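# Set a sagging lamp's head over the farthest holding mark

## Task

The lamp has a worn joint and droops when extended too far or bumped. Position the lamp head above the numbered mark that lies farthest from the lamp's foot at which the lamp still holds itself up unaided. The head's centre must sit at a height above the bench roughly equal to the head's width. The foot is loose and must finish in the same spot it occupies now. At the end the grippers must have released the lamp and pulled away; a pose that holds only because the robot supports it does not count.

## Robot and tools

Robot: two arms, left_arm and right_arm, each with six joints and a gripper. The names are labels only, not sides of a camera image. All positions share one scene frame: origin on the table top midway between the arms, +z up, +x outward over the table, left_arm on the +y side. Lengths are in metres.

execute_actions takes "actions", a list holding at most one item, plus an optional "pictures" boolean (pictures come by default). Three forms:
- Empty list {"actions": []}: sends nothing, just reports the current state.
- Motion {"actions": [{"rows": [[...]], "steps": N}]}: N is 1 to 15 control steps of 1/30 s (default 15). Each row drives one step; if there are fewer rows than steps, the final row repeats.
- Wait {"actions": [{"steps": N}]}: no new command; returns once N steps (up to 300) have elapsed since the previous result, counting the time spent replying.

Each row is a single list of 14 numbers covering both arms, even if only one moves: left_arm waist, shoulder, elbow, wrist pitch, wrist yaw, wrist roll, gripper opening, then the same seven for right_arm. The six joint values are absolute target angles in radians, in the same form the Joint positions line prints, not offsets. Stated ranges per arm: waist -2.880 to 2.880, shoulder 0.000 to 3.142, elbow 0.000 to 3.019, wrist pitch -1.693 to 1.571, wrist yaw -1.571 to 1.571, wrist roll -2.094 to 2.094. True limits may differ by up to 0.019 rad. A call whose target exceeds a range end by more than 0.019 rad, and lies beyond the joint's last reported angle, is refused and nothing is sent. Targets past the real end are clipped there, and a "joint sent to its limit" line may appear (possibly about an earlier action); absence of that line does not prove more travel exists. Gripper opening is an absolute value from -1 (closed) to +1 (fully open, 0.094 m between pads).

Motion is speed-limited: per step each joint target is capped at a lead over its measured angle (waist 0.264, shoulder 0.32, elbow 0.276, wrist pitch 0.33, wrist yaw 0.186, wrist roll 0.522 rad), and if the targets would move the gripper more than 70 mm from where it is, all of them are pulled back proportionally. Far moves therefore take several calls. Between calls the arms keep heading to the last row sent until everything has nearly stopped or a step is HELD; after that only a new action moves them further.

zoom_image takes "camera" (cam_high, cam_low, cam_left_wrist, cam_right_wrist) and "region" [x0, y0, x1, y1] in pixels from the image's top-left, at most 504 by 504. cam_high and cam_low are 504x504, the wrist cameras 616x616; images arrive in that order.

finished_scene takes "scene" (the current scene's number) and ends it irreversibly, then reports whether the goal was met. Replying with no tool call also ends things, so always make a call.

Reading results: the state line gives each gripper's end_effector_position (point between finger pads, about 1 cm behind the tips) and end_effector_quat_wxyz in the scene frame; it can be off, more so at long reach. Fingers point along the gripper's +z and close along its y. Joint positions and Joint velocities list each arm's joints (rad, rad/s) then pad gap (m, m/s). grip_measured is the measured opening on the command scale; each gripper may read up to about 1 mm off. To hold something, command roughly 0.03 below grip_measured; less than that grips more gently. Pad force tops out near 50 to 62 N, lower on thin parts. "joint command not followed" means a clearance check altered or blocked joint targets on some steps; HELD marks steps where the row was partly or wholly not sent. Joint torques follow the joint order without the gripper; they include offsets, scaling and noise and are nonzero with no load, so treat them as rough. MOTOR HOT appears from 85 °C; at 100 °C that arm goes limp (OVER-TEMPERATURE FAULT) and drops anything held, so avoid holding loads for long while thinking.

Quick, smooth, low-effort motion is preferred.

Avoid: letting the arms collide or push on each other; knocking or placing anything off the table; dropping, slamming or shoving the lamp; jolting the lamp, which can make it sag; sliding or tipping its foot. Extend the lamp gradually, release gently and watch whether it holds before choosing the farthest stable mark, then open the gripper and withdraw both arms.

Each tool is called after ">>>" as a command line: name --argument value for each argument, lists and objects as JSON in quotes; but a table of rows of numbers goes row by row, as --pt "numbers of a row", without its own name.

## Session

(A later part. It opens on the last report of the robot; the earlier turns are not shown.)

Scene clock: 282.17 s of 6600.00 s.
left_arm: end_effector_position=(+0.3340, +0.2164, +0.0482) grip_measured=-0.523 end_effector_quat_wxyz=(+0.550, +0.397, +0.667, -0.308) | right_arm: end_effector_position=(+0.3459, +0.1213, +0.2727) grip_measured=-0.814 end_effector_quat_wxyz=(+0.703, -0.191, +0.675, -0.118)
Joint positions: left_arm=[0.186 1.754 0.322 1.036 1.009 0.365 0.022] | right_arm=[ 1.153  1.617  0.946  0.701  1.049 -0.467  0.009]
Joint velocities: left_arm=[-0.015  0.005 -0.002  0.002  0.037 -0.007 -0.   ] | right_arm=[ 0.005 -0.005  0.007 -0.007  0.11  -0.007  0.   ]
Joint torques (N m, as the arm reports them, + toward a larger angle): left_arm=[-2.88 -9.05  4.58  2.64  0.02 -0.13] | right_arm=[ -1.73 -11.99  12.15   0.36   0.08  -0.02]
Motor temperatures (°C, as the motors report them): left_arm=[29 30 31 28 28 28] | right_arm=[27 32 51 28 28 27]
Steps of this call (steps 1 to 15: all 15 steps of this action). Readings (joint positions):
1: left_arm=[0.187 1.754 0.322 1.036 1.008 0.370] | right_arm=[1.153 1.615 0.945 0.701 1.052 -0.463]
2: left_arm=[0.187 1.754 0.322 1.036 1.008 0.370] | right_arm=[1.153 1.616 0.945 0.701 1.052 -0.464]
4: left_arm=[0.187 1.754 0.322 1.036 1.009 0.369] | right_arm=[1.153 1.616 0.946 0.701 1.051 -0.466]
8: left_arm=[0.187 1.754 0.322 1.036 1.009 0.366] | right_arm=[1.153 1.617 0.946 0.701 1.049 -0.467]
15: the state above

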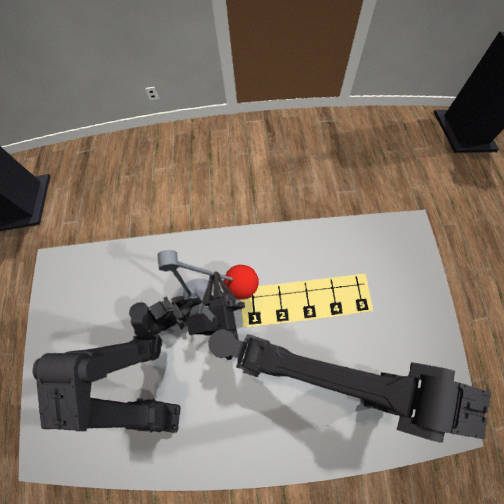

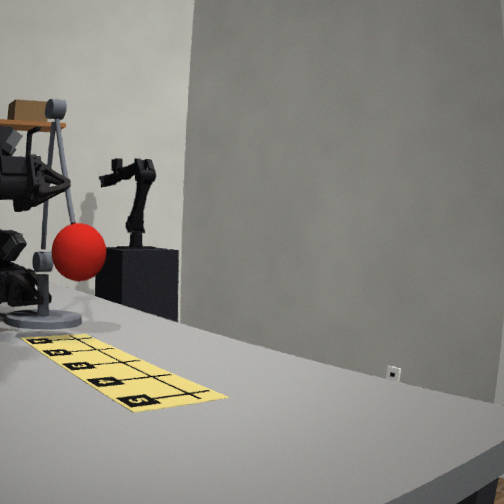

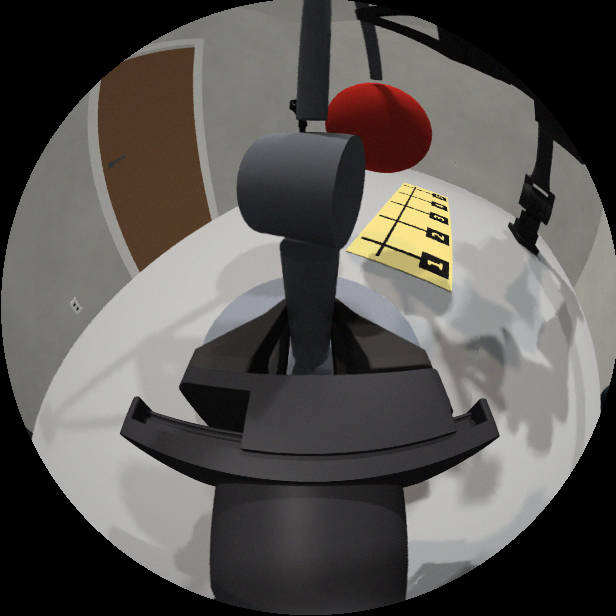

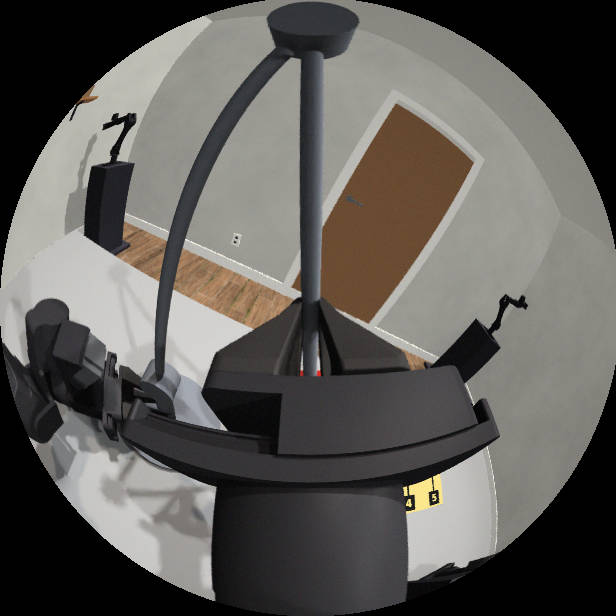

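>>> execute_actions --actions '[{"rows": [[0.179,1.765,0.345,1.055,1.005,0.36,-0.555,1.1394,1.6386,0.9891,0.6884,1.0561,-0.4803,-0.84],[0.183,1.765,0.345,1.055,1.005,0.36,-0.555,1.1356,1.6328,0.9806,0.6940,1.0590,-0.4807,-0.842],[0.187,1.765,0.345,1.055,1.005,0.36,-0.555,1.1315,1.6266,0.9715,0.6998,1.0619,-0.4812,-0.842],[0.191,1.765,0.345,1.055,1.005,0.36,-0.555,1.1273,1.6199,0.9618,0.7057,1.0646,-0.4818,-0.842],[0.195,1.765,0.345,1.055,1.005,0.36,-0.555,1.1228,1.6129,0.9515,0.7119,1.0673,-0.4826,-0.842],[0.199,1.765,0.345,1.055,1.005,0.36,-0.555,1.1182,1.6055,0.9406,0.7182,1.0699,-0.4835,-0.842],[0.203,1.765,0.345,1.055,1.005,0.36,-0.555,1.1133,1.5976,0.9292,0.7247,1.0723,-0.4846,-0.842],[0.207,1.765,0.345,1.055,1.005,0.36,-0.555,1.1082,1.5893,0.9171,0.7315,1.0747,-0.4857,-0.842],[0.211,1.765,0.345,1.055,1.005,0.36,-0.555,1.1029,1.5807,0.9044,0.7384,1.0770,-0.4870,-0.842],[0.215,1.765,0.345,1.055,1.005,0.36,-0.555,1.0974,1.5716,0.8911,0.7455,1.0792,-0.4884,-0.842],[0.215,1.765,0.345,1.055,1.005,0.36,-0.555,1.0951,1.5673,0.8849,0.7475,1.0781,-0.4898,-0.842],[0.215,1.765,0.345,1.055,1.005,0.36,-0.555,1.0927,1.5626,0.8780,0.7496,1.0770,-0.4913,-0.842],[0.215,1.765,0.345,1.055,1.005,0.36,-0.555,1.0900,1.5575,0.8705,0.7520,1.0758,-0.4929,-0.842],[0.215,1.765,0.345,1.055,1.005,0.36,-0.555,1.0872,1.5520,0.8625,0.7546,1.0745,-0.4946,-0.842],[0.215,1.765,0.345,1.055,1.005,0.36,-0.555,1.0841,1.5461,0.8538,0.7573,1.0731,-0.4965,-0.842]], "steps": 15}]' --pictures false

>>> execute_actions --actions '[{"rows": [[0.215,1.765,0.345,1.055,1.005,0.36,-0.555,1.0807,1.5406,0.8449,0.7607,1.0713,-0.4983,-0.842],[0.215,1.765,0.345,1.055,1.005,0.36,-0.555,1.0773,1.5351,0.8360,0.7641,1.0694,-0.5000,-0.842],[0.215,1.765,0.345,1.055,1.005,0.36,-0.555,1.0740,1.5296,0.8271,0.7675,1.0676,-0.5018,-0.842],[0.215,1.765,0.345,1.055,1.005,0.36,-0.555,1.0706,1.5242,0.8182,0.7710,1.0657,-0.5036,-0.842],[0.215,1.765,0.345,1.055,1.005,0.36,-0.555,1.0672,1.5187,0.8093,0.7744,1.0639,-0.5053,-0.842],[0.215,1.765,0.345,1.055,1.005,0.36,-0.555,1.0638,1.5132,0.8004,0.7778,1.0620,-0.5071,-0.842],[0.215,1.765,0.345,1.055,1.005,0.36,-0.555,1.0604,1.5077,0.7915,0.7812,1.0602,-0.5089,-0.842],[0.215,1.765,0.345,1.055,1.005,0.36,-0.555,1.0571,1.5022,0.7827,0.7846,1.0583,-0.5106,-0.842],[0.215,1.765,0.345,1.055,1.005,0.36,-0.555,1.0537,1.4967,0.7738,0.7880,1.0565,-0.5124,-0.842],[0.215,1.765,0.345,1.055,1.005,0.36,-0.555,1.0503,1.4912,0.7649,0.7914,1.0546,-0.5142,-0.842],[0.215,1.765,0.345,1.055,1.005,0.36,-0.555,1.0469,1.4857,0.7560,0.7948,1.0528,-0.5159,-0.842],[0.215,1.765,0.345,1.055,1.005,0.36,-0.555,1.0435,1.4803,0.7471,0.7983,1.0509,-0.5177,-0.842],[0.215,1.765,0.345,1.055,1.005,0.36,-0.555,1.0402,1.4748,0.7382,0.8017,1.0491,-0.5195,-0.842],[0.215,1.765,0.345,1.055,1.005,0.36,-0.555,1.0368,1.4693,0.7293,0.8051,1.0472,-0.5212,-0.842],[0.215,1.765,0.345,1.055,1.005,0.36,-0.555,1.0334,1.4638,0.7204,0.8085,1.0454,-0.5230,-0.842]], "steps": 15}]' --pictures false

>>> execute_actions --actions '[{"rows": [[0.215,1.765,0.345,1.055,1.005,0.36,-0.555,1.0298,1.4597,0.7117,0.8132,1.0434,-0.5248,-0.842],[0.215,1.765,0.345,1.055,1.005,0.36,-0.555,1.0262,1.4557,0.7029,0.8178,1.0413,-0.5265,-0.842],[0.215,1.765,0.345,1.055,1.005,0.36,-0.555,1.0227,1.4516,0.6942,0.8225,1.0393,-0.5283,-0.842],[0.215,1.765,0.345,1.055,1.005,0.36,-0.555,1.0191,1.4476,0.6855,0.8272,1.0372,-0.5300,-0.842],[0.215,1.765,0.345,1.055,1.005,0.36,-0.555,1.0155,1.4435,0.6767,0.8318,1.0352,-0.5318,-0.842],[0.215,1.765,0.345,1.055,1.005,0.36,-0.555,1.0119,1.4394,0.6680,0.8365,1.0331,-0.5336,-0.842],[0.215,1.765,0.345,1.055,1.005,0.36,-0.555,1.0083,1.4354,0.6593,0.8412,1.0311,-0.5353,-0.842],[0.215,1.765,0.345,1.055,1.005,0.36,-0.555,1.0048,1.4313,0.6505,0.8458,1.0290,-0.5371,-0.842],[0.215,1.765,0.345,1.055,1.005,0.36,-0.555,1.0012,1.4273,0.6418,0.8505,1.0270,-0.5388,-0.842],[0.215,1.765,0.345,1.055,1.005,0.36,-0.555,0.9976,1.4232,0.6331,0.8552,1.0249,-0.5406,-0.842],[0.215,1.765,0.345,1.055,1.005,0.36,-0.555,0.9940,1.4191,0.6243,0.8598,1.0229,-0.5424,-0.842],[0.215,1.765,0.345,1.055,1.005,0.36,-0.555,0.9904,1.4151,0.6156,0.8645,1.0208,-0.5441,-0.842],[0.215,1.765,0.345,1.055,1.005,0.36,-0.555,0.9869,1.4110,0.6069,0.8692,1.0188,-0.5459,-0.842],[0.215,1.765,0.345,1.055,1.005,0.36,-0.555,0.9833,1.4070,0.5981,0.8738,1.0167,-0.5476,-0.842],[0.215,1.765,0.345,1.055,1.005,0.36,-0.555,0.9797,1.4029,0.5894,0.8785,1.0147,-0.5494,-0.842]], "steps": 15}]' --pictures false

>>> execute_actions --actions '[{"rows": [[0.215,1.765,0.345,1.055,1.005,0.36,-0.555,0.9760,1.4011,0.5810,0.8851,1.0125,-0.5512,-0.842],[0.215,1.765,0.345,1.055,1.005,0.36,-0.555,0.9723,1.3993,0.5725,0.8918,1.0104,-0.5529,-0.842],[0.215,1.765,0.345,1.055,1.005,0.36,-0.555,0.9686,1.3975,0.5641,0.8984,1.0082,-0.5547,-0.842],[0.215,1.765,0.345,1.055,1.005,0.36,-0.555,0.9650,1.3957,0.5557,0.9050,1.0061,-0.5564,-0.842],[0.215,1.765,0.345,1.055,1.005,0.36,-0.555,0.9613,1.3939,0.5472,0.9116,1.0039,-0.5582,-0.842],[0.215,1.765,0.345,1.055,1.005,0.36,-0.555,0.9576,1.3921,0.5388,0.9183,1.0018,-0.5600,-0.842],[0.215,1.765,0.345,1.055,1.005,0.36,-0.555,0.9539,1.3903,0.5304,0.9249,0.9996,-0.5617,-0.842],[0.215,1.765,0.345,1.055,1.005,0.36,-0.555,0.9502,1.3884,0.5219,0.9315,0.9975,-0.5635,-0.842],[0.215,1.765,0.345,1.055,1.005,0.36,-0.555,0.9465,1.3866,0.5135,0.9381,0.9953,-0.5652,-0.842],[0.215,1.765,0.345,1.055,1.005,0.36,-0.555,0.9428,1.3848,0.5051,0.9448,0.9932,-0.5670,-0.842],[0.215,1.765,0.345,1.055,1.005,0.36,-0.555,0.9391,1.3830,0.4966,0.9514,0.9910,-0.5688,-0.842],[0.215,1.765,0.345,1.055,1.005,0.36,-0.555,0.9355,1.3812,0.4882,0.9580,0.9889,-0.5705,-0.842],[0.215,1.765,0.345,1.055,1.005,0.36,-0.555,0.9318,1.3794,0.4798,0.9646,0.9867,-0.5723,-0.842],[0.215,1.765,0.345,1.055,1.005,0.36,-0.555,0.9281,1.3776,0.4713,0.9713,0.9846,-0.5740,-0.842],[0.215,1.765,0.345,1.055,1.005,0.36,-0.555,0.9244,1.3758,0.4629,0.9779,0.9824,-0.5758,-0.842]], "steps": 15}]' --pictures false

>>> execute_actions --actions '[{"rows": [[0.215,1.765,0.345,1.055,1.005,0.36,-0.555,0.9209,1.3763,0.4552,0.9863,0.9804,-0.5775,-0.842],[0.215,1.765,0.345,1.055,1.005,0.36,-0.555,0.9176,1.3768,0.4480,0.9941,0.9785,-0.5791,-0.842],[0.215,1.765,0.345,1.055,1.005,0.36,-0.555,0.9145,1.3773,0.4413,1.0013,0.9768,-0.5806,-0.842],[0.215,1.765,0.345,1.055,1.005,0.36,-0.555,0.9117,1.3777,0.4352,1.0079,0.9752,-0.5819,-0.842],[0.215,1.765,0.345,1.055,1.005,0.36,-0.555,0.9091,1.3781,0.4296,1.0140,0.9738,-0.5831,-0.842],[0.215,1.765,0.345,1.055,1.005,0.36,-0.555,0.9068,1.3785,0.4245,1.0195,0.9725,-0.5842,-0.842],[0.215,1.765,0.345,1.055,1.005,0.36,-0.555,0.9047,1.3788,0.4200,1.0244,0.9713,-0.5852,-0.842],[0.215,1.765,0.345,1.055,1.005,0.36,-0.555,0.9029,1.3791,0.4160,1.0287,0.9703,-0.5861,-0.842],[0.215,1.765,0.345,1.055,1.005,0.36,-0.555,0.9013,1.3793,0.4125,1.0325,0.9694,-0.5869,-0.842],[0.215,1.765,0.345,1.055,1.005,0.36,-0.555,0.9000,1.3795,0.4096,1.0357,0.9686,-0.5875,-0.842],[0.215,1.765,0.345,1.055,1.005,0.36,-0.555,0.8989,1.3797,0.4072,1.0383,0.9680,-0.5881,-0.842],[0.215,1.765,0.345,1.055,1.005,0.36,-0.555,0.8980,1.3798,0.4053,1.0403,0.9675,-0.5885,-0.842],[0.215,1.765,0.345,1.055,1.005,0.36,-0.555,0.8974,1.3799,0.4040,1.0417,0.9672,-0.5888,-0.842],[0.215,1.765,0.345,1.055,1.005,0.36,-0.555,0.8970,1.3800,0.4032,1.0426,0.9670,-0.5889,-0.842],[0.215,1.765,0.345,1.055,1.005,0.36,-0.555,0.8969,1.3800,0.4029,1.0429,0.9669,-0.5890,-0.842]], "steps": 15}]'

Scene clock: 372.60 s of 6600.00 s.
left_arm: end_effector_position=(+0.3341, +0.2164, +0.0483) grip_measured=-0.523 end_effector_quat_wxyz=(+0.550, +0.397, +0.667, -0.309) | right_arm: end_effector_position=(+0.3476, +0.1016, +0.2684) grip_measured=-0.814 end_effector_quat_wxyz=(+0.702, -0.185, +0.676, -0.123)
Joint positions: left_arm=[0.187 1.755 0.323 1.037 1.011 0.365 0.022] | right_arm=[ 1.135  1.593  0.898  0.729  1.047 -0.47   0.009]
Joint velocities: left_arm=[-0.005  0.005 -0.002 -0.007  0.022  0.051  0.001] | right_arm=[-0.122 -0.2   -0.256  0.061 -0.051  0.037 -0.   ]
Joint torques (N m, as the arm reports them, + toward a larger angle): left_arm=[ 0.57 -9.13  4.51  2.55 -0.07 -0.14] | right_arm=[ -4.45 -15.96   5.62   1.7    0.98  -0.18]
Motor temperatures (°C, as the motors report them): left_arm=[29 30 31 28 28 28] | right_arm=[27 33 52 28 28 27]
Steps of this call (steps 1 to 15: the robot went on to your last target; steps 16 to 90: nothing new was sent; then 86.93 s passed at rest; steps 91 to 105: all 15 steps of this action). Readings (joint positions):
91: left_arm=[0.186 1.754 0.322 1.036 1.009 0.365] | right_arm=[1.153 1.617 0.946 0.701 1.049 -0.467]
92: left_arm=[0.186 1.754 0.322 1.036 1.009 0.365] | right_arm=[1.153 1.617 0.946 0.701 1.049 -0.467]
94: left_arm=[0.186 1.754 0.322 1.036 1.009 0.365] | right_arm=[1.153 1.617 0.946 0.701 1.049 -0.467]
98: left_arm=[0.187 1.754 0.322 1.036 1.009 0.365] | right_arm=[1.152 1.617 0.945 0.702 1.050 -0.469]
105: the state above

Scene clock: 373.10 s of 6600.00 s.
left_arm: end_effector_position=(+0.3347, +0.2161, +0.0488) grip_measured=-0.523 end_effector_quat_wxyz=(+0.550, +0.398, +0.666, -0.310) | right_arm: end_effector_position=(+0.3512, +0.0453, +0.2577) grip_measured=-0.814 end_effector_quat_wxyz=(+0.698, -0.184, +0.677, -0.144)
Joint positions: left_arm=[0.187 1.755 0.325 1.037 1.014 0.365 0.022] | right_arm=[ 1.077  1.51   0.763  0.776  1.02  -0.493  0.009]
Joint velocities: left_arm=[-0.024  0.005  0.017  0.017  0.022  0.037  0.001] | right_arm=[-0.112 -0.151 -0.261  0.081 -0.139 -0.037 -0.001]
Joint torques (N m, as the arm reports them, + toward a larger angle): left_arm=[ 0.55 -9.17  4.32  2.55 -0.14 -0.12] | right_arm=[ -3.04 -14.49   5.46   2.35   1.14  -0.2 ]
Motor temperatures (°C, as the motors report them): left_arm=[29 30 31 28 28 28] | right_arm=[27 33 52 28 28 27]
Steps of this call (steps 1 to 15: all 15 steps of this action). Readings (joint positions):
1: left_arm=[0.187 1.755 0.323 1.037 1.011 0.365] | right_arm=[1.131 1.586 0.888 0.732 1.046 -0.471]
2: left_arm=[0.187 1.755 0.323 1.037 1.011 0.365] | right_arm=[1.127 1.580 0.879 0.734 1.044 -0.473]
4: left_arm=[0.187 1.755 0.323 1.037 1.011 0.365] | right_arm=[1.119 1.567 0.861 0.740 1.040 -0.476]
8: left_arm=[0.187 1.755 0.324 1.037 1.011 0.365] | right_arm=[1.104 1.546 0.826 0.753 1.033 -0.481]
15: the state above

Scene clock: 373.60 s of 6600.00 s.
left_arm: end_effector_position=(+0.3347, +0.2161, +0.0488) grip_measured=-0.523 end_effector_quat_wxyz=(+0.550, +0.398, +0.666, -0.310) | right_arm: end_effector_position=(+0.3482, -0.0057, +0.2400) grip_measured=-0.814 end_effector_quat_wxyz=(+0.693, -0.189, +0.677, -0.162)
Joint positions: left_arm=[0.187 1.755 0.325 1.037 1.014 0.365 0.022] | right_arm=[ 1.026  1.447  0.631  0.84   0.989 -0.521  0.009]
Joint velocities: left_arm=[-0.015 -0.015  0.017 -0.002 -0.007 -0.022  0.   ] | right_arm=[-0.112 -0.132 -0.247  0.11  -0.066 -0.007  0.001]
Joint torques (N m, as the arm reports them, + toward a larger angle): left_arm=[ 0.52 -9.19  4.31  2.62 -0.15 -0.12] | right_arm=[ -3.82 -13.02   5.27   2.3    1.1   -0.14]
Motor temperatures (°C, as the motors report them): left_arm=[29 30 31 28 28 28] | right_arm=[27 33 52 28 28 27]
Steps of this call (steps 1 to 15: all 15 steps of this action). Readings (joint positions):
1: left_arm=[0.187 1.755 0.325 1.037 1.014 0.365] | right_arm=[1.074 1.505 0.754 0.779 1.018 -0.495]
2: left_arm=[0.187 1.755 0.325 1.037 1.014 0.365] | right_arm=[1.070 1.500 0.745 0.782 1.016 -0.497]
4: left_arm=[0.187 1.755 0.325 1.037 1.014 0.365] | right_arm=[1.063 1.491 0.727 0.791 1.012 -0.501]
8: left_arm=[0.187 1.755 0.325 1.037 1.014 0.365] | right_arm=[1.050 1.475 0.692 0.809 1.004 -0.508]
15: the state above

Scene clock: 374.10 s of 6600.00 s.
left_arm: end_effector_position=(+0.3347, +0.2161, +0.0488) grip_measured=-0.523 end_effector_quat_wxyz=(+0.550, +0.398, +0.666, -0.310) | right_arm: end_effector_position=(+0.3427, -0.0525, +0.2163) grip_measured=-0.814 end_effector_quat_wxyz=(+0.688, -0.194, +0.676, -0.181)
Joint positions: left_arm=[0.187 1.755 0.325 1.037 1.014 0.365 0.022] | right_arm=[ 0.974  1.416  0.504  0.932  0.956 -0.553  0.009]
Joint velocities: left_arm=[ 0.005  0.005 -0.017 -0.002 -0.007 -0.051  0.001] | right_arm=[-0.122 -0.044 -0.247  0.164 -0.022 -0.051  0.001]
Joint torques (N m, as the arm reports them, + toward a larger angle): left_arm=[ 0.52 -9.11  4.36  2.63 -0.16 -0.12] | right_arm=[ -3.06 -12.33   4.36   2.35   1.06  -0.03]
Motor temperatures (°C, as the motors report them): left_arm=[29 30 31 28 28 28] | right_arm=[27 33 51 28 28 27]
Steps of this call (steps 1 to 15: all 15 steps of this action). Readings (joint positions):
1: left_arm=[0.187 1.755 0.325 1.037 1.014 0.365] | right_arm=[1.023 1.443 0.622 0.844 0.987 -0.524]
2: left_arm=[0.187 1.755 0.325 1.037 1.014 0.365] | right_arm=[1.019 1.440 0.613 0.850 0.985 -0.526]
4: left_arm=[0.187 1.755 0.325 1.037 1.014 0.365] | right_arm=[1.013 1.435 0.596 0.862 0.981 -0.530]
8: left_arm=[0.187 1.755 0.325 1.037 1.014 0.365] | right_arm=[0.999 1.428 0.563 0.888 0.972 -0.538]
15: the state above

Scene clock: 374.60 s of 6600.00 s.
left_arm: end_effector_position=(+0.3349, +0.2159, +0.0491) grip_measured=-0.523 end_effector_quat_wxyz=(+0.551, +0.399, +0.665, -0.310) | right_arm: end_effector_position=(+0.3379, -0.0791, +0.2012) grip_measured=-0.814 end_effector_quat_wxyz=(+0.685, -0.199, +0.674, -0.193)
Joint positions: left_arm=[0.187 1.755 0.326 1.037 1.016 0.366 0.022] | right_arm=[ 0.943  1.413  0.43   1.004  0.937 -0.58   0.009]
Joint velocities: left_arm=[-0.015 -0.005  0.007 -0.007  0.022  0.066 -0.   ] | right_arm=[-0.015 -0.015 -0.017  0.027 -0.051 -0.051 -0.   ]
Joint torques (N m, as the arm reports them, + toward a larger angle): left_arm=[ 0.48 -9.21  4.25  2.6  -0.22 -0.13] | right_arm=[ -3.9  -11.1    4.28   2.48   1.17   0.  ]
Motor temperatures (°C, as the motors report them): left_arm=[29 30 31 28 28 28] | right_arm=[27 33 51 28 28 27]
Steps of this call (steps 1 to 15: all 15 steps of this action). Readings (joint positions):
1: left_arm=[0.187 1.755 0.325 1.037 1.014 0.365] | right_arm=[0.971 1.414 0.495 0.939 0.953 -0.555]
2: left_arm=[0.187 1.755 0.325 1.037 1.014 0.365] | right_arm=[0.967 1.413 0.487 0.946 0.951 -0.558]
4: left_arm=[0.187 1.755 0.325 1.037 1.014 0.365] | right_arm=[0.961 1.413 0.472 0.960 0.947 -0.563]
8: left_arm=[0.187 1.755 0.326 1.037 1.015 0.365] | right_arm=[0.951 1.413 0.449 0.983 0.941 -0.571]
15: the state above

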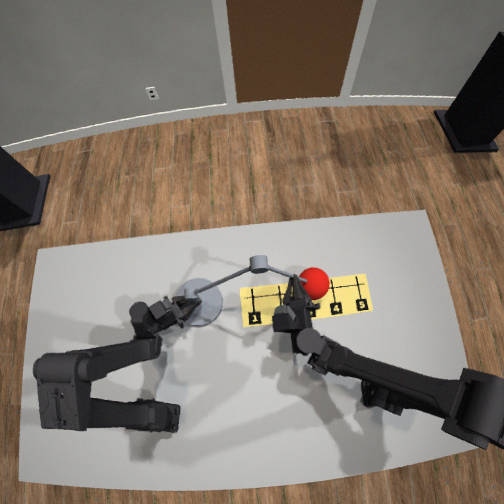

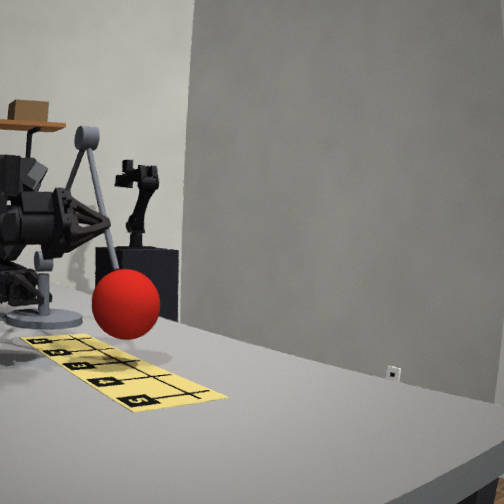

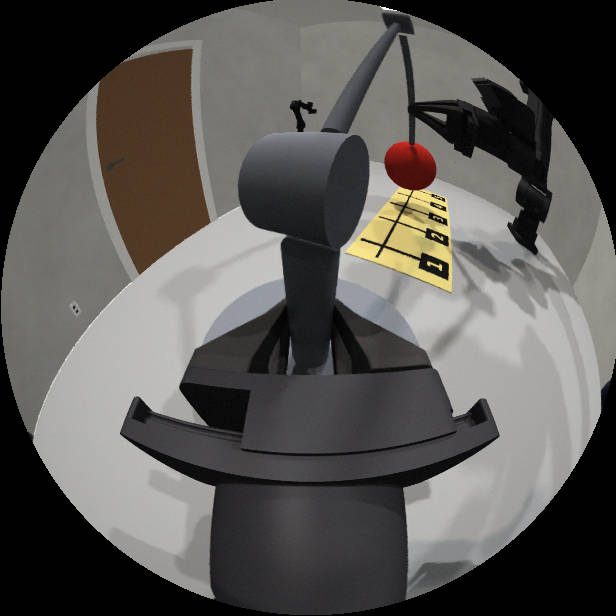

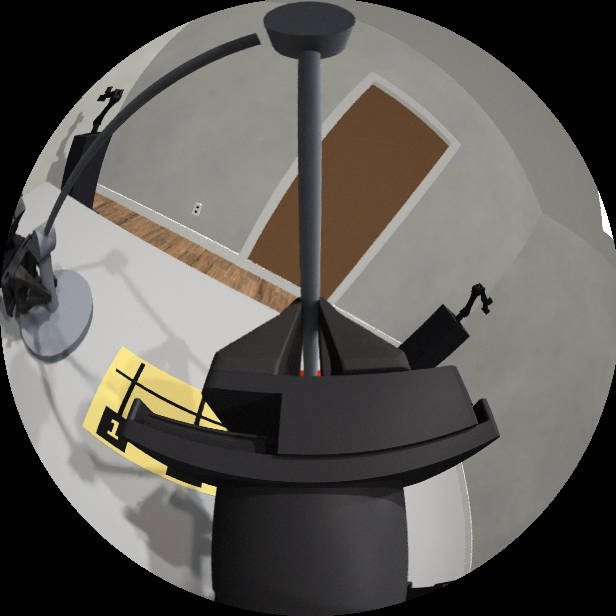

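>>> zoom_image --camera "cam_high" --region '[160, 240, 380, 340]'

>>> zoom_image --camera "cam_low" --region '[0, 240, 250, 420]'

Region (160, 240, 380, 340) of cam_high's 504x504 image, scaled by 2.291, with more detail than that image has; it fills the top 229 rows of this view, and the rest is white.

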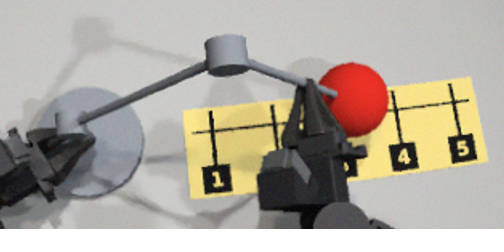

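Region (0, 240, 250, 420) of cam_low's 504x504 image, scaled by 2.016, with more detail than that image has; it fills the top 363 rows of this view, and the rest is white.

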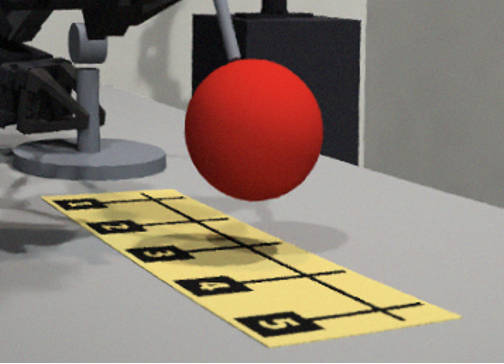

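>>> execute_actions --actions '[]' --pictures false

Scene clock: 387.17 s of 6600.00 s.
left_arm: end_effector_position=(+0.3349, +0.2159, +0.0491) grip_measured=-0.523 end_effector_quat_wxyz=(+0.551, +0.399, +0.665, -0.310) | right_arm: end_effector_position=(+0.3378, -0.0794, +0.2012) grip_measured=-0.814 end_effector_quat_wxyz=(+0.685, -0.199, +0.673, -0.194)
Joint positions: left_arm=[0.187 1.755 0.326 1.037 1.016 0.366 0.022] | right_arm=[ 0.943  1.413  0.43   1.006  0.936 -0.582  0.009]
Joint velocities: left_arm=[-0.005 -0.005  0.007  0.002  0.022  0.007  0.   ] | right_arm=[ 0.005 -0.005 -0.002  0.007  0.051 -0.022 -0.001]
Joint torques (N m, as the arm reports them, + toward a larger angle): left_arm=[ 0.55 -9.11  4.23  2.6  -0.21 -0.14] | right_arm=[ -4.36 -10.8    3.68   2.6    1.21   0.02]
Motor temperatures (°C, as the motors report them): left_arm=[29 30 31 28 28 28] | right_arm=[27 33 47 28 30 27]
Steps of this call (steps 1 to 15: the robot went on to your last target; steps 16 to 90: nothing new was sent; then 9.57 s passed at rest). Readings (joint positions):
1: left_arm=[0.187 1.755 0.326 1.037 1.016 0.366] | right_arm=[0.943 1.413 0.430 1.005 0.936 -0.580]
2: left_arm=[0.187 1.755 0.326 1.037 1.016 0.366] | right_arm=[0.943 1.413 0.430 1.005 0.936 -0.581]
4: left_arm=[0.187 1.755 0.326 1.037 1.016 0.366] | right_arm=[0.943 1.413 0.430 1.006 0.936 -0.582]
8: left_arm=[0.187 1.755 0.326 1.037 1.016 0.366] | right_arm=[0.943 1.413 0.430 1.006 0.936 -0.582]
90: the state above
All arms were judged still, so your last target was given up. Only a new action makes them travel on or press farther. Fingers that are still opening or closing keep moving.

>>> execute_actions --actions '[{"rows": [[0.214,1.765,0.345,1.055,1.005,0.36,-0.555,0.9015,1.3833,0.4056,1.0392,0.9638,-0.5883,-0.842],[0.213,1.765,0.345,1.055,1.005,0.36,-0.555,0.9061,1.3866,0.4083,1.0355,0.9607,-0.5876,-0.842],[0.212,1.765,0.345,1.055,1.005,0.36,-0.555,0.9107,1.3899,0.4110,1.0318,0.9576,-0.5869,-0.842],[0.211,1.765,0.345,1.055,1.005,0.36,-0.555,0.9153,1.3932,0.4137,1.0281,0.9545,-0.5862,-0.842],[0.210,1.765,0.345,1.055,1.005,0.36,-0.555,0.9200,1.3965,0.4165,1.0245,0.9515,-0.5855,-0.842],[0.209,1.765,0.345,1.055,1.005,0.36,-0.555,0.9246,1.3998,0.4192,1.0208,0.9484,-0.5848,-0.842],[0.208,1.765,0.345,1.055,1.005,0.36,-0.555,0.9292,1.4031,0.4219,1.0171,0.9453,-0.5841,-0.842],[0.207,1.765,0.345,1.055,1.005,0.36,-0.555,0.9338,1.4064,0.4246,1.0134,0.9422,-0.5834,-0.842],[0.206,1.765,0.345,1.055,1.005,0.36,-0.555,0.9384,1.4097,0.4273,1.0097,0.9391,-0.5827,-0.842],[0.205,1.765,0.345,1.055,1.005,0.36,-0.555,0.943,1.413,0.430,1.006,0.936,-0.582,-0.842],[0.205,1.765,0.345,1.055,1.005,0.36,-0.555,0.943,1.413,0.430,1.006,0.936,-0.582,-0.835],[0.205,1.765,0.345,1.055,1.005,0.36,-0.555,0.943,1.413,0.430,1.006,0.936,-0.582,-0.828],[0.205,1.765,0.345,1.055,1.005,0.36,-0.555,0.943,1.413,0.430,1.006,0.936,-0.582,-0.82],[0.205,1.765,0.345,1.055,1.005,0.36,-0.555,0.943,1.413,0.430,1.006,0.936,-0.582,-0.812],[0.205,1.765,0.345,1.055,1.005,0.36,-0.555,0.943,1.413,0.430,1.006,0.936,-0.582,-0.803]], "steps": 15}]' --pictures false

>>> execute_actions --actions '[{"rows": [[0.205,1.765,0.345,1.055,1.005,0.36,-0.555,0.943,1.413,0.430,1.006,0.936,-0.582,-0.792],[0.205,1.765,0.345,1.055,1.005,0.36,-0.555,0.943,1.413,0.430,1.006,0.936,-0.582,-0.778],[0.205,1.765,0.345,1.055,1.005,0.36,-0.555,0.943,1.413,0.430,1.006,0.936,-0.582,-0.76],[0.205,1.765,0.345,1.055,1.005,0.36,-0.555,0.943,1.413,0.430,1.006,0.936,-0.582,-0.74],[0.205,1.765,0.345,1.055,1.005,0.36,-0.555,0.943,1.413,0.430,1.006,0.936,-0.582,-0.72],[0.205,1.765,0.345,1.055,1.005,0.36,-0.555,0.943,1.413,0.430,1.006,0.936,-0.582,-0.70],[0.205,1.765,0.345,1.055,1.005,0.36,-0.555,0.943,1.413,0.430,1.006,0.936,-0.582,-0.68],[0.205,1.765,0.345,1.055,1.005,0.36,-0.555,0.943,1.413,0.430,1.006,0.936,-0.582,-0.66],[0.205,1.765,0.345,1.055,1.005,0.36,-0.555,0.943,1.413,0.430,1.006,0.936,-0.582,-0.64],[0.205,1.765,0.345,1.055,1.005,0.36,-0.555,0.943,1.413,0.430,1.006,0.936,-0.582,-0.62]], "steps": 15}]'

>>> zoom_image --camera "cam_right_wrist" --region '[250, 260, 370, 390]'

Scene clock: 401.67 s of 6600.00 s.
left_arm: end_effector_position=(+0.3350, +0.2161, +0.0483) grip_measured=-0.523 end_effector_quat_wxyz=(+0.550, +0.398, +0.666, -0.310) | right_arm: end_effector_position=(+0.3378, -0.0771, +0.2013) grip_measured=-0.798 end_effector_quat_wxyz=(+0.686, -0.204, +0.672, -0.190)
Joint positions: left_arm=[0.187 1.757 0.326 1.037 1.014 0.366 0.022] | right_arm=[ 0.943  1.413  0.43   1.006  0.923 -0.582  0.009]
Joint velocities: left_arm=[-0.005 -0.005 -0.007  0.017  0.007 -0.007 -0.001] | right_arm=[-0.015 -0.005 -0.007 -0.007 -0.081 -0.066  0.006]
Joint torques (N m, as the arm reports them, + toward a larger angle): left_arm=[-0.29 -9.37  4.22  2.59 -0.17 -0.14] | right_arm=[-1.21 -8.62  6.05  1.22  0.45  0.08]
Motor temperatures (°C, as the motors report them): left_arm=[29 30 31 28 28 28] | right_arm=[27 33 46 29 30 27]
Steps of this call (steps 1 to 90: nothing new was sent; then 11.00 s passed at rest; steps 91 to 105: all 15 steps of this action). Readings (joint positions):
91: left_arm=[0.187 1.755 0.326 1.037 1.016 0.366] | right_arm=[0.943 1.413 0.430 1.006 0.935 -0.582]
92: left_arm=[0.187 1.755 0.326 1.037 1.016 0.366] | right_arm=[0.943 1.413 0.430 1.006 0.935 -0.582]
94: left_arm=[0.187 1.756 0.326 1.037 1.016 0.366] | right_arm=[0.943 1.413 0.430 1.006 0.932 -0.582]
98: left_arm=[0.187 1.757 0.326 1.037 1.015 0.366] | right_arm=[0.943 1.413 0.430 1.006 0.927 -0.582]
105: the state above

Scene clock: 402.17 s of 6600.00 s.
left_arm: end_effector_position=(+0.3350, +0.2161, +0.0481) grip_measured=-0.523 end_effector_quat_wxyz=(+0.550, +0.398, +0.666, -0.310) | right_arm: end_effector_position=(+0.3378, -0.0787, +0.2012) grip_measured=-0.622 end_effector_quat_wxyz=(+0.685, -0.200, +0.673, -0.193)
Joint positions: left_arm=[0.187 1.758 0.326 1.037 1.014 0.366 0.022] | right_arm=[ 0.943  1.413  0.43   1.006  0.932 -0.582  0.018]
Joint velocities: left_arm=[-0.005  0.005  0.012 -0.012  0.007 -0.022  0.   ] | right_arm=[-0.005  0.005 -0.017 -0.002 -0.022  0.022  0.   ]
Joint torques (N m, as the arm reports them, + toward a larger angle): left_arm=[-0.35 -9.36  4.25  2.58 -0.14 -0.13] | right_arm=[-0.5  -8.67  6.16  1.06  0.07  0.12]
Motor temperatures (°C, as the motors report them): left_arm=[29 30 31 28 28 28] | right_arm=[27 33 46 28 30 27]
Steps of this call (steps 1 to 15: all 15 steps of this action). Readings (joint positions):
1: left_arm=[0.187 1.757 0.326 1.037 1.014 0.366] | right_arm=[0.943 1.413 0.430 1.006 0.923 -0.582]
2: left_arm=[0.187 1.757 0.326 1.037 1.014 0.366] | right_arm=[0.943 1.413 0.430 1.006 0.923 -0.582]
4: left_arm=[0.187 1.758 0.326 1.037 1.014 0.366] | right_arm=[0.943 1.413 0.430 1.006 0.923 -0.582]
8: left_arm=[0.187 1.758 0.326 1.037 1.014 0.366] | right_arm=[0.943 1.413 0.430 1.006 0.931 -0.582]
15: the state above

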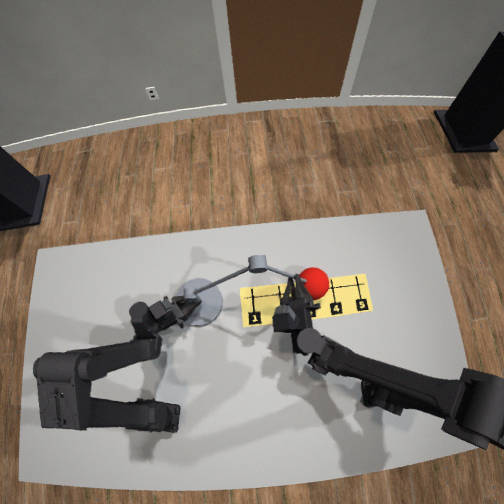

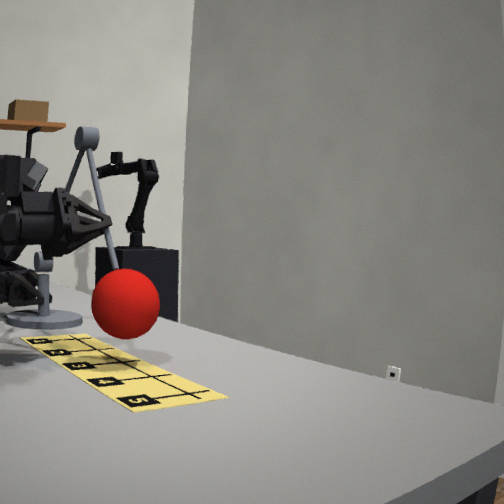

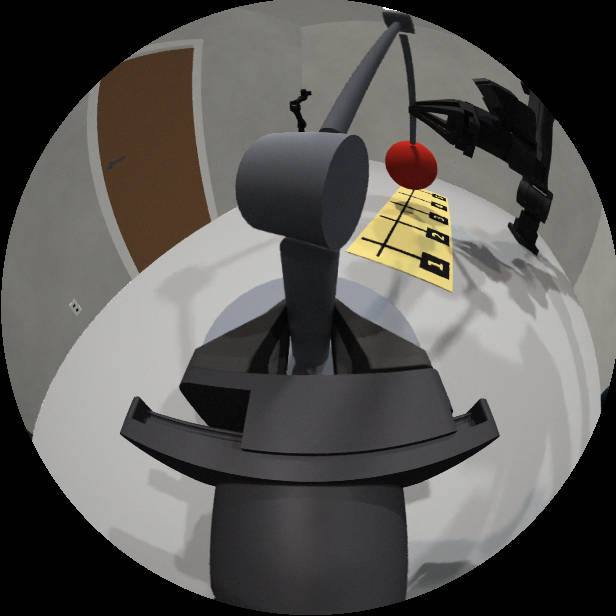

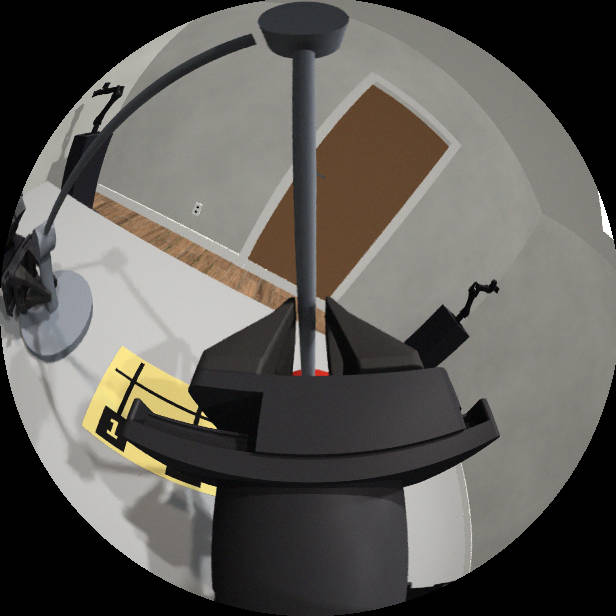

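Region (250, 260, 370, 390) of cam_right_wrist's 616x616 image, scaled by 3.877, with more detail than that image has; it fills the left 465 columns of this view, and the rest is white.

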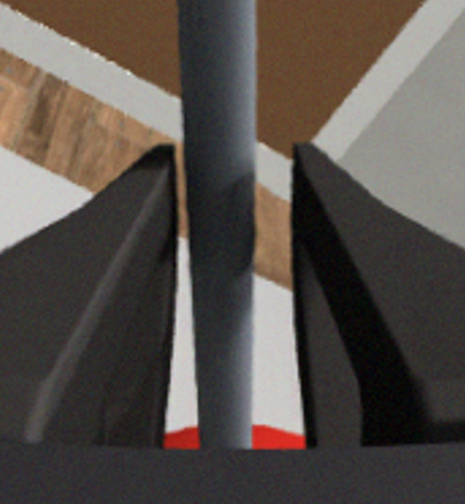

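>>> execute_actions --actions '[]'

>>> zoom_image --camera "cam_right_wrist" --region '[250, 260, 370, 390]'

Scene clock: 404.50 s of 6600.00 s.
left_arm: end_effector_position=(+0.3350, +0.2161, +0.0481) grip_measured=-0.523 end_effector_quat_wxyz=(+0.550, +0.398, +0.666, -0.310) | right_arm: end_effector_position=(+0.3378, -0.0787, +0.2012) grip_measured=-0.622 end_effector_quat_wxyz=(+0.685, -0.200, +0.673, -0.193)
Joint positions: left_arm=[0.187 1.758 0.326 1.037 1.014 0.366 0.022] | right_arm=[ 0.943  1.413  0.43   1.006  0.932 -0.582  0.018]
Joint velocities: left_arm=[-0.015 -0.005 -0.007 -0.002  0.022  0.007 -0.001] | right_arm=[-0.015 -0.015 -0.012 -0.002 -0.066  0.037 -0.001]
Joint torques (N m, as the arm reports them, + toward a larger angle): left_arm=[-0.34 -9.42  4.25  2.6  -0.14 -0.13] | right_arm=[ 0.22 -8.71  6.05  1.07  0.02  0.09]
Motor temperatures (°C, as the motors report them): left_arm=[29 30 31 28 28 28] | right_arm=[27 33 46 28 30 27]
Steps of this call (steps 1 to 15: the robot went on to your last target; steps 16 to 70: nothing new was sent). Readings (joint positions):
1: left_arm=[0.187 1.758 0.326 1.037 1.014 0.366] | right_arm=[0.943 1.413 0.430 1.006 0.932 -0.582]
2: left_arm=[0.187 1.758 0.326 1.037 1.014 0.366] | right_arm=[0.943 1.413 0.430 1.006 0.932 -0.582]
4: left_arm=[0.187 1.758 0.326 1.037 1.014 0.366] | right_arm=[0.943 1.413 0.430 1.006 0.932 -0.582]
8: left_arm=[0.187 1.758 0.326 1.037 1.014 0.366] | right_arm=[0.943 1.413 0.430 1.006 0.932 -0.582]
70: the state above
All arms were judged still, so your last target was given up. Only a new action makes them travel on or press farther. Fingers that are still opening or closing keep moving.

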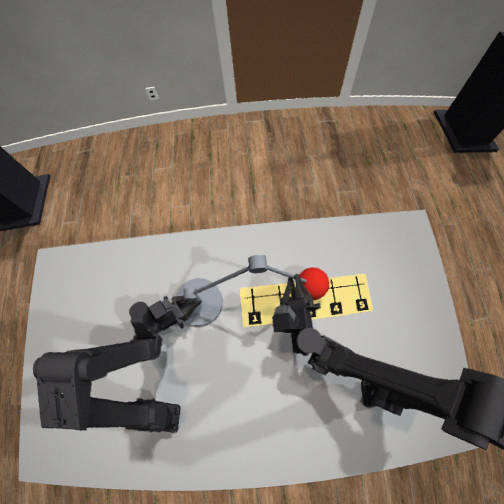

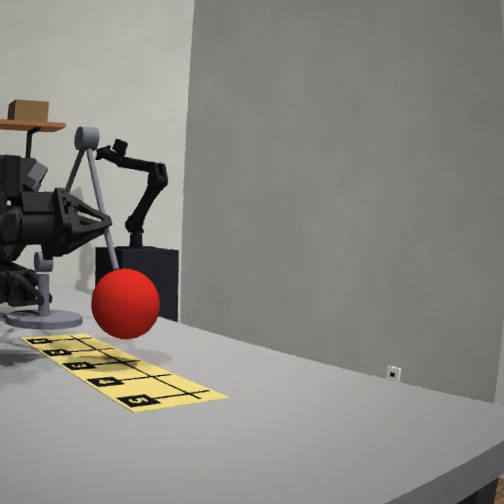

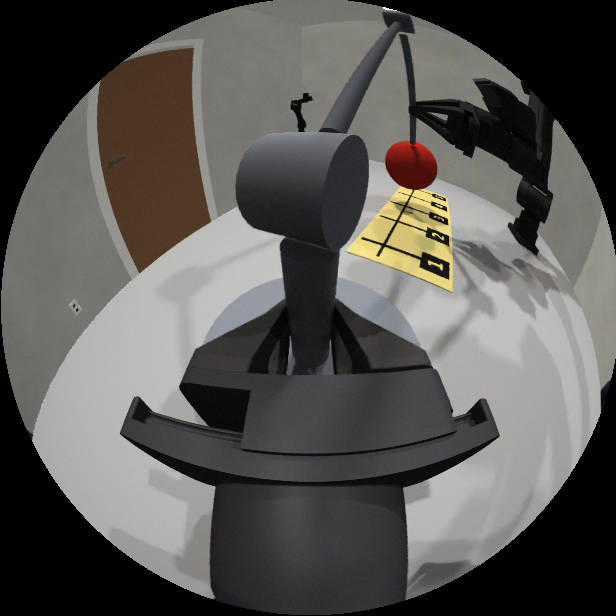

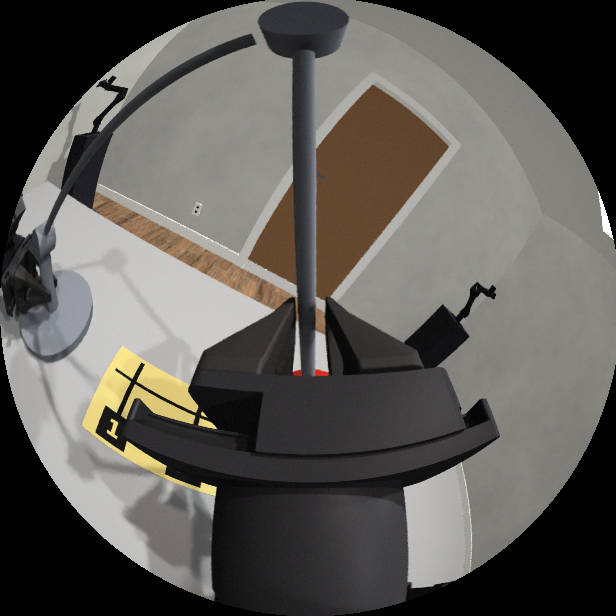

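Region (250, 260, 370, 390) of cam_right_wrist's 616x616 image, scaled by 3.877, with more detail than that image has; it fills the left 465 columns of this view, and the rest is white.

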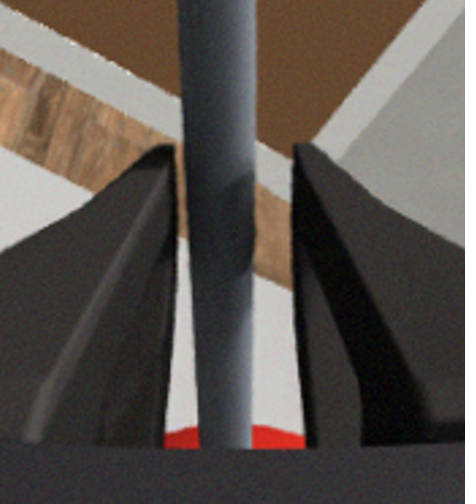

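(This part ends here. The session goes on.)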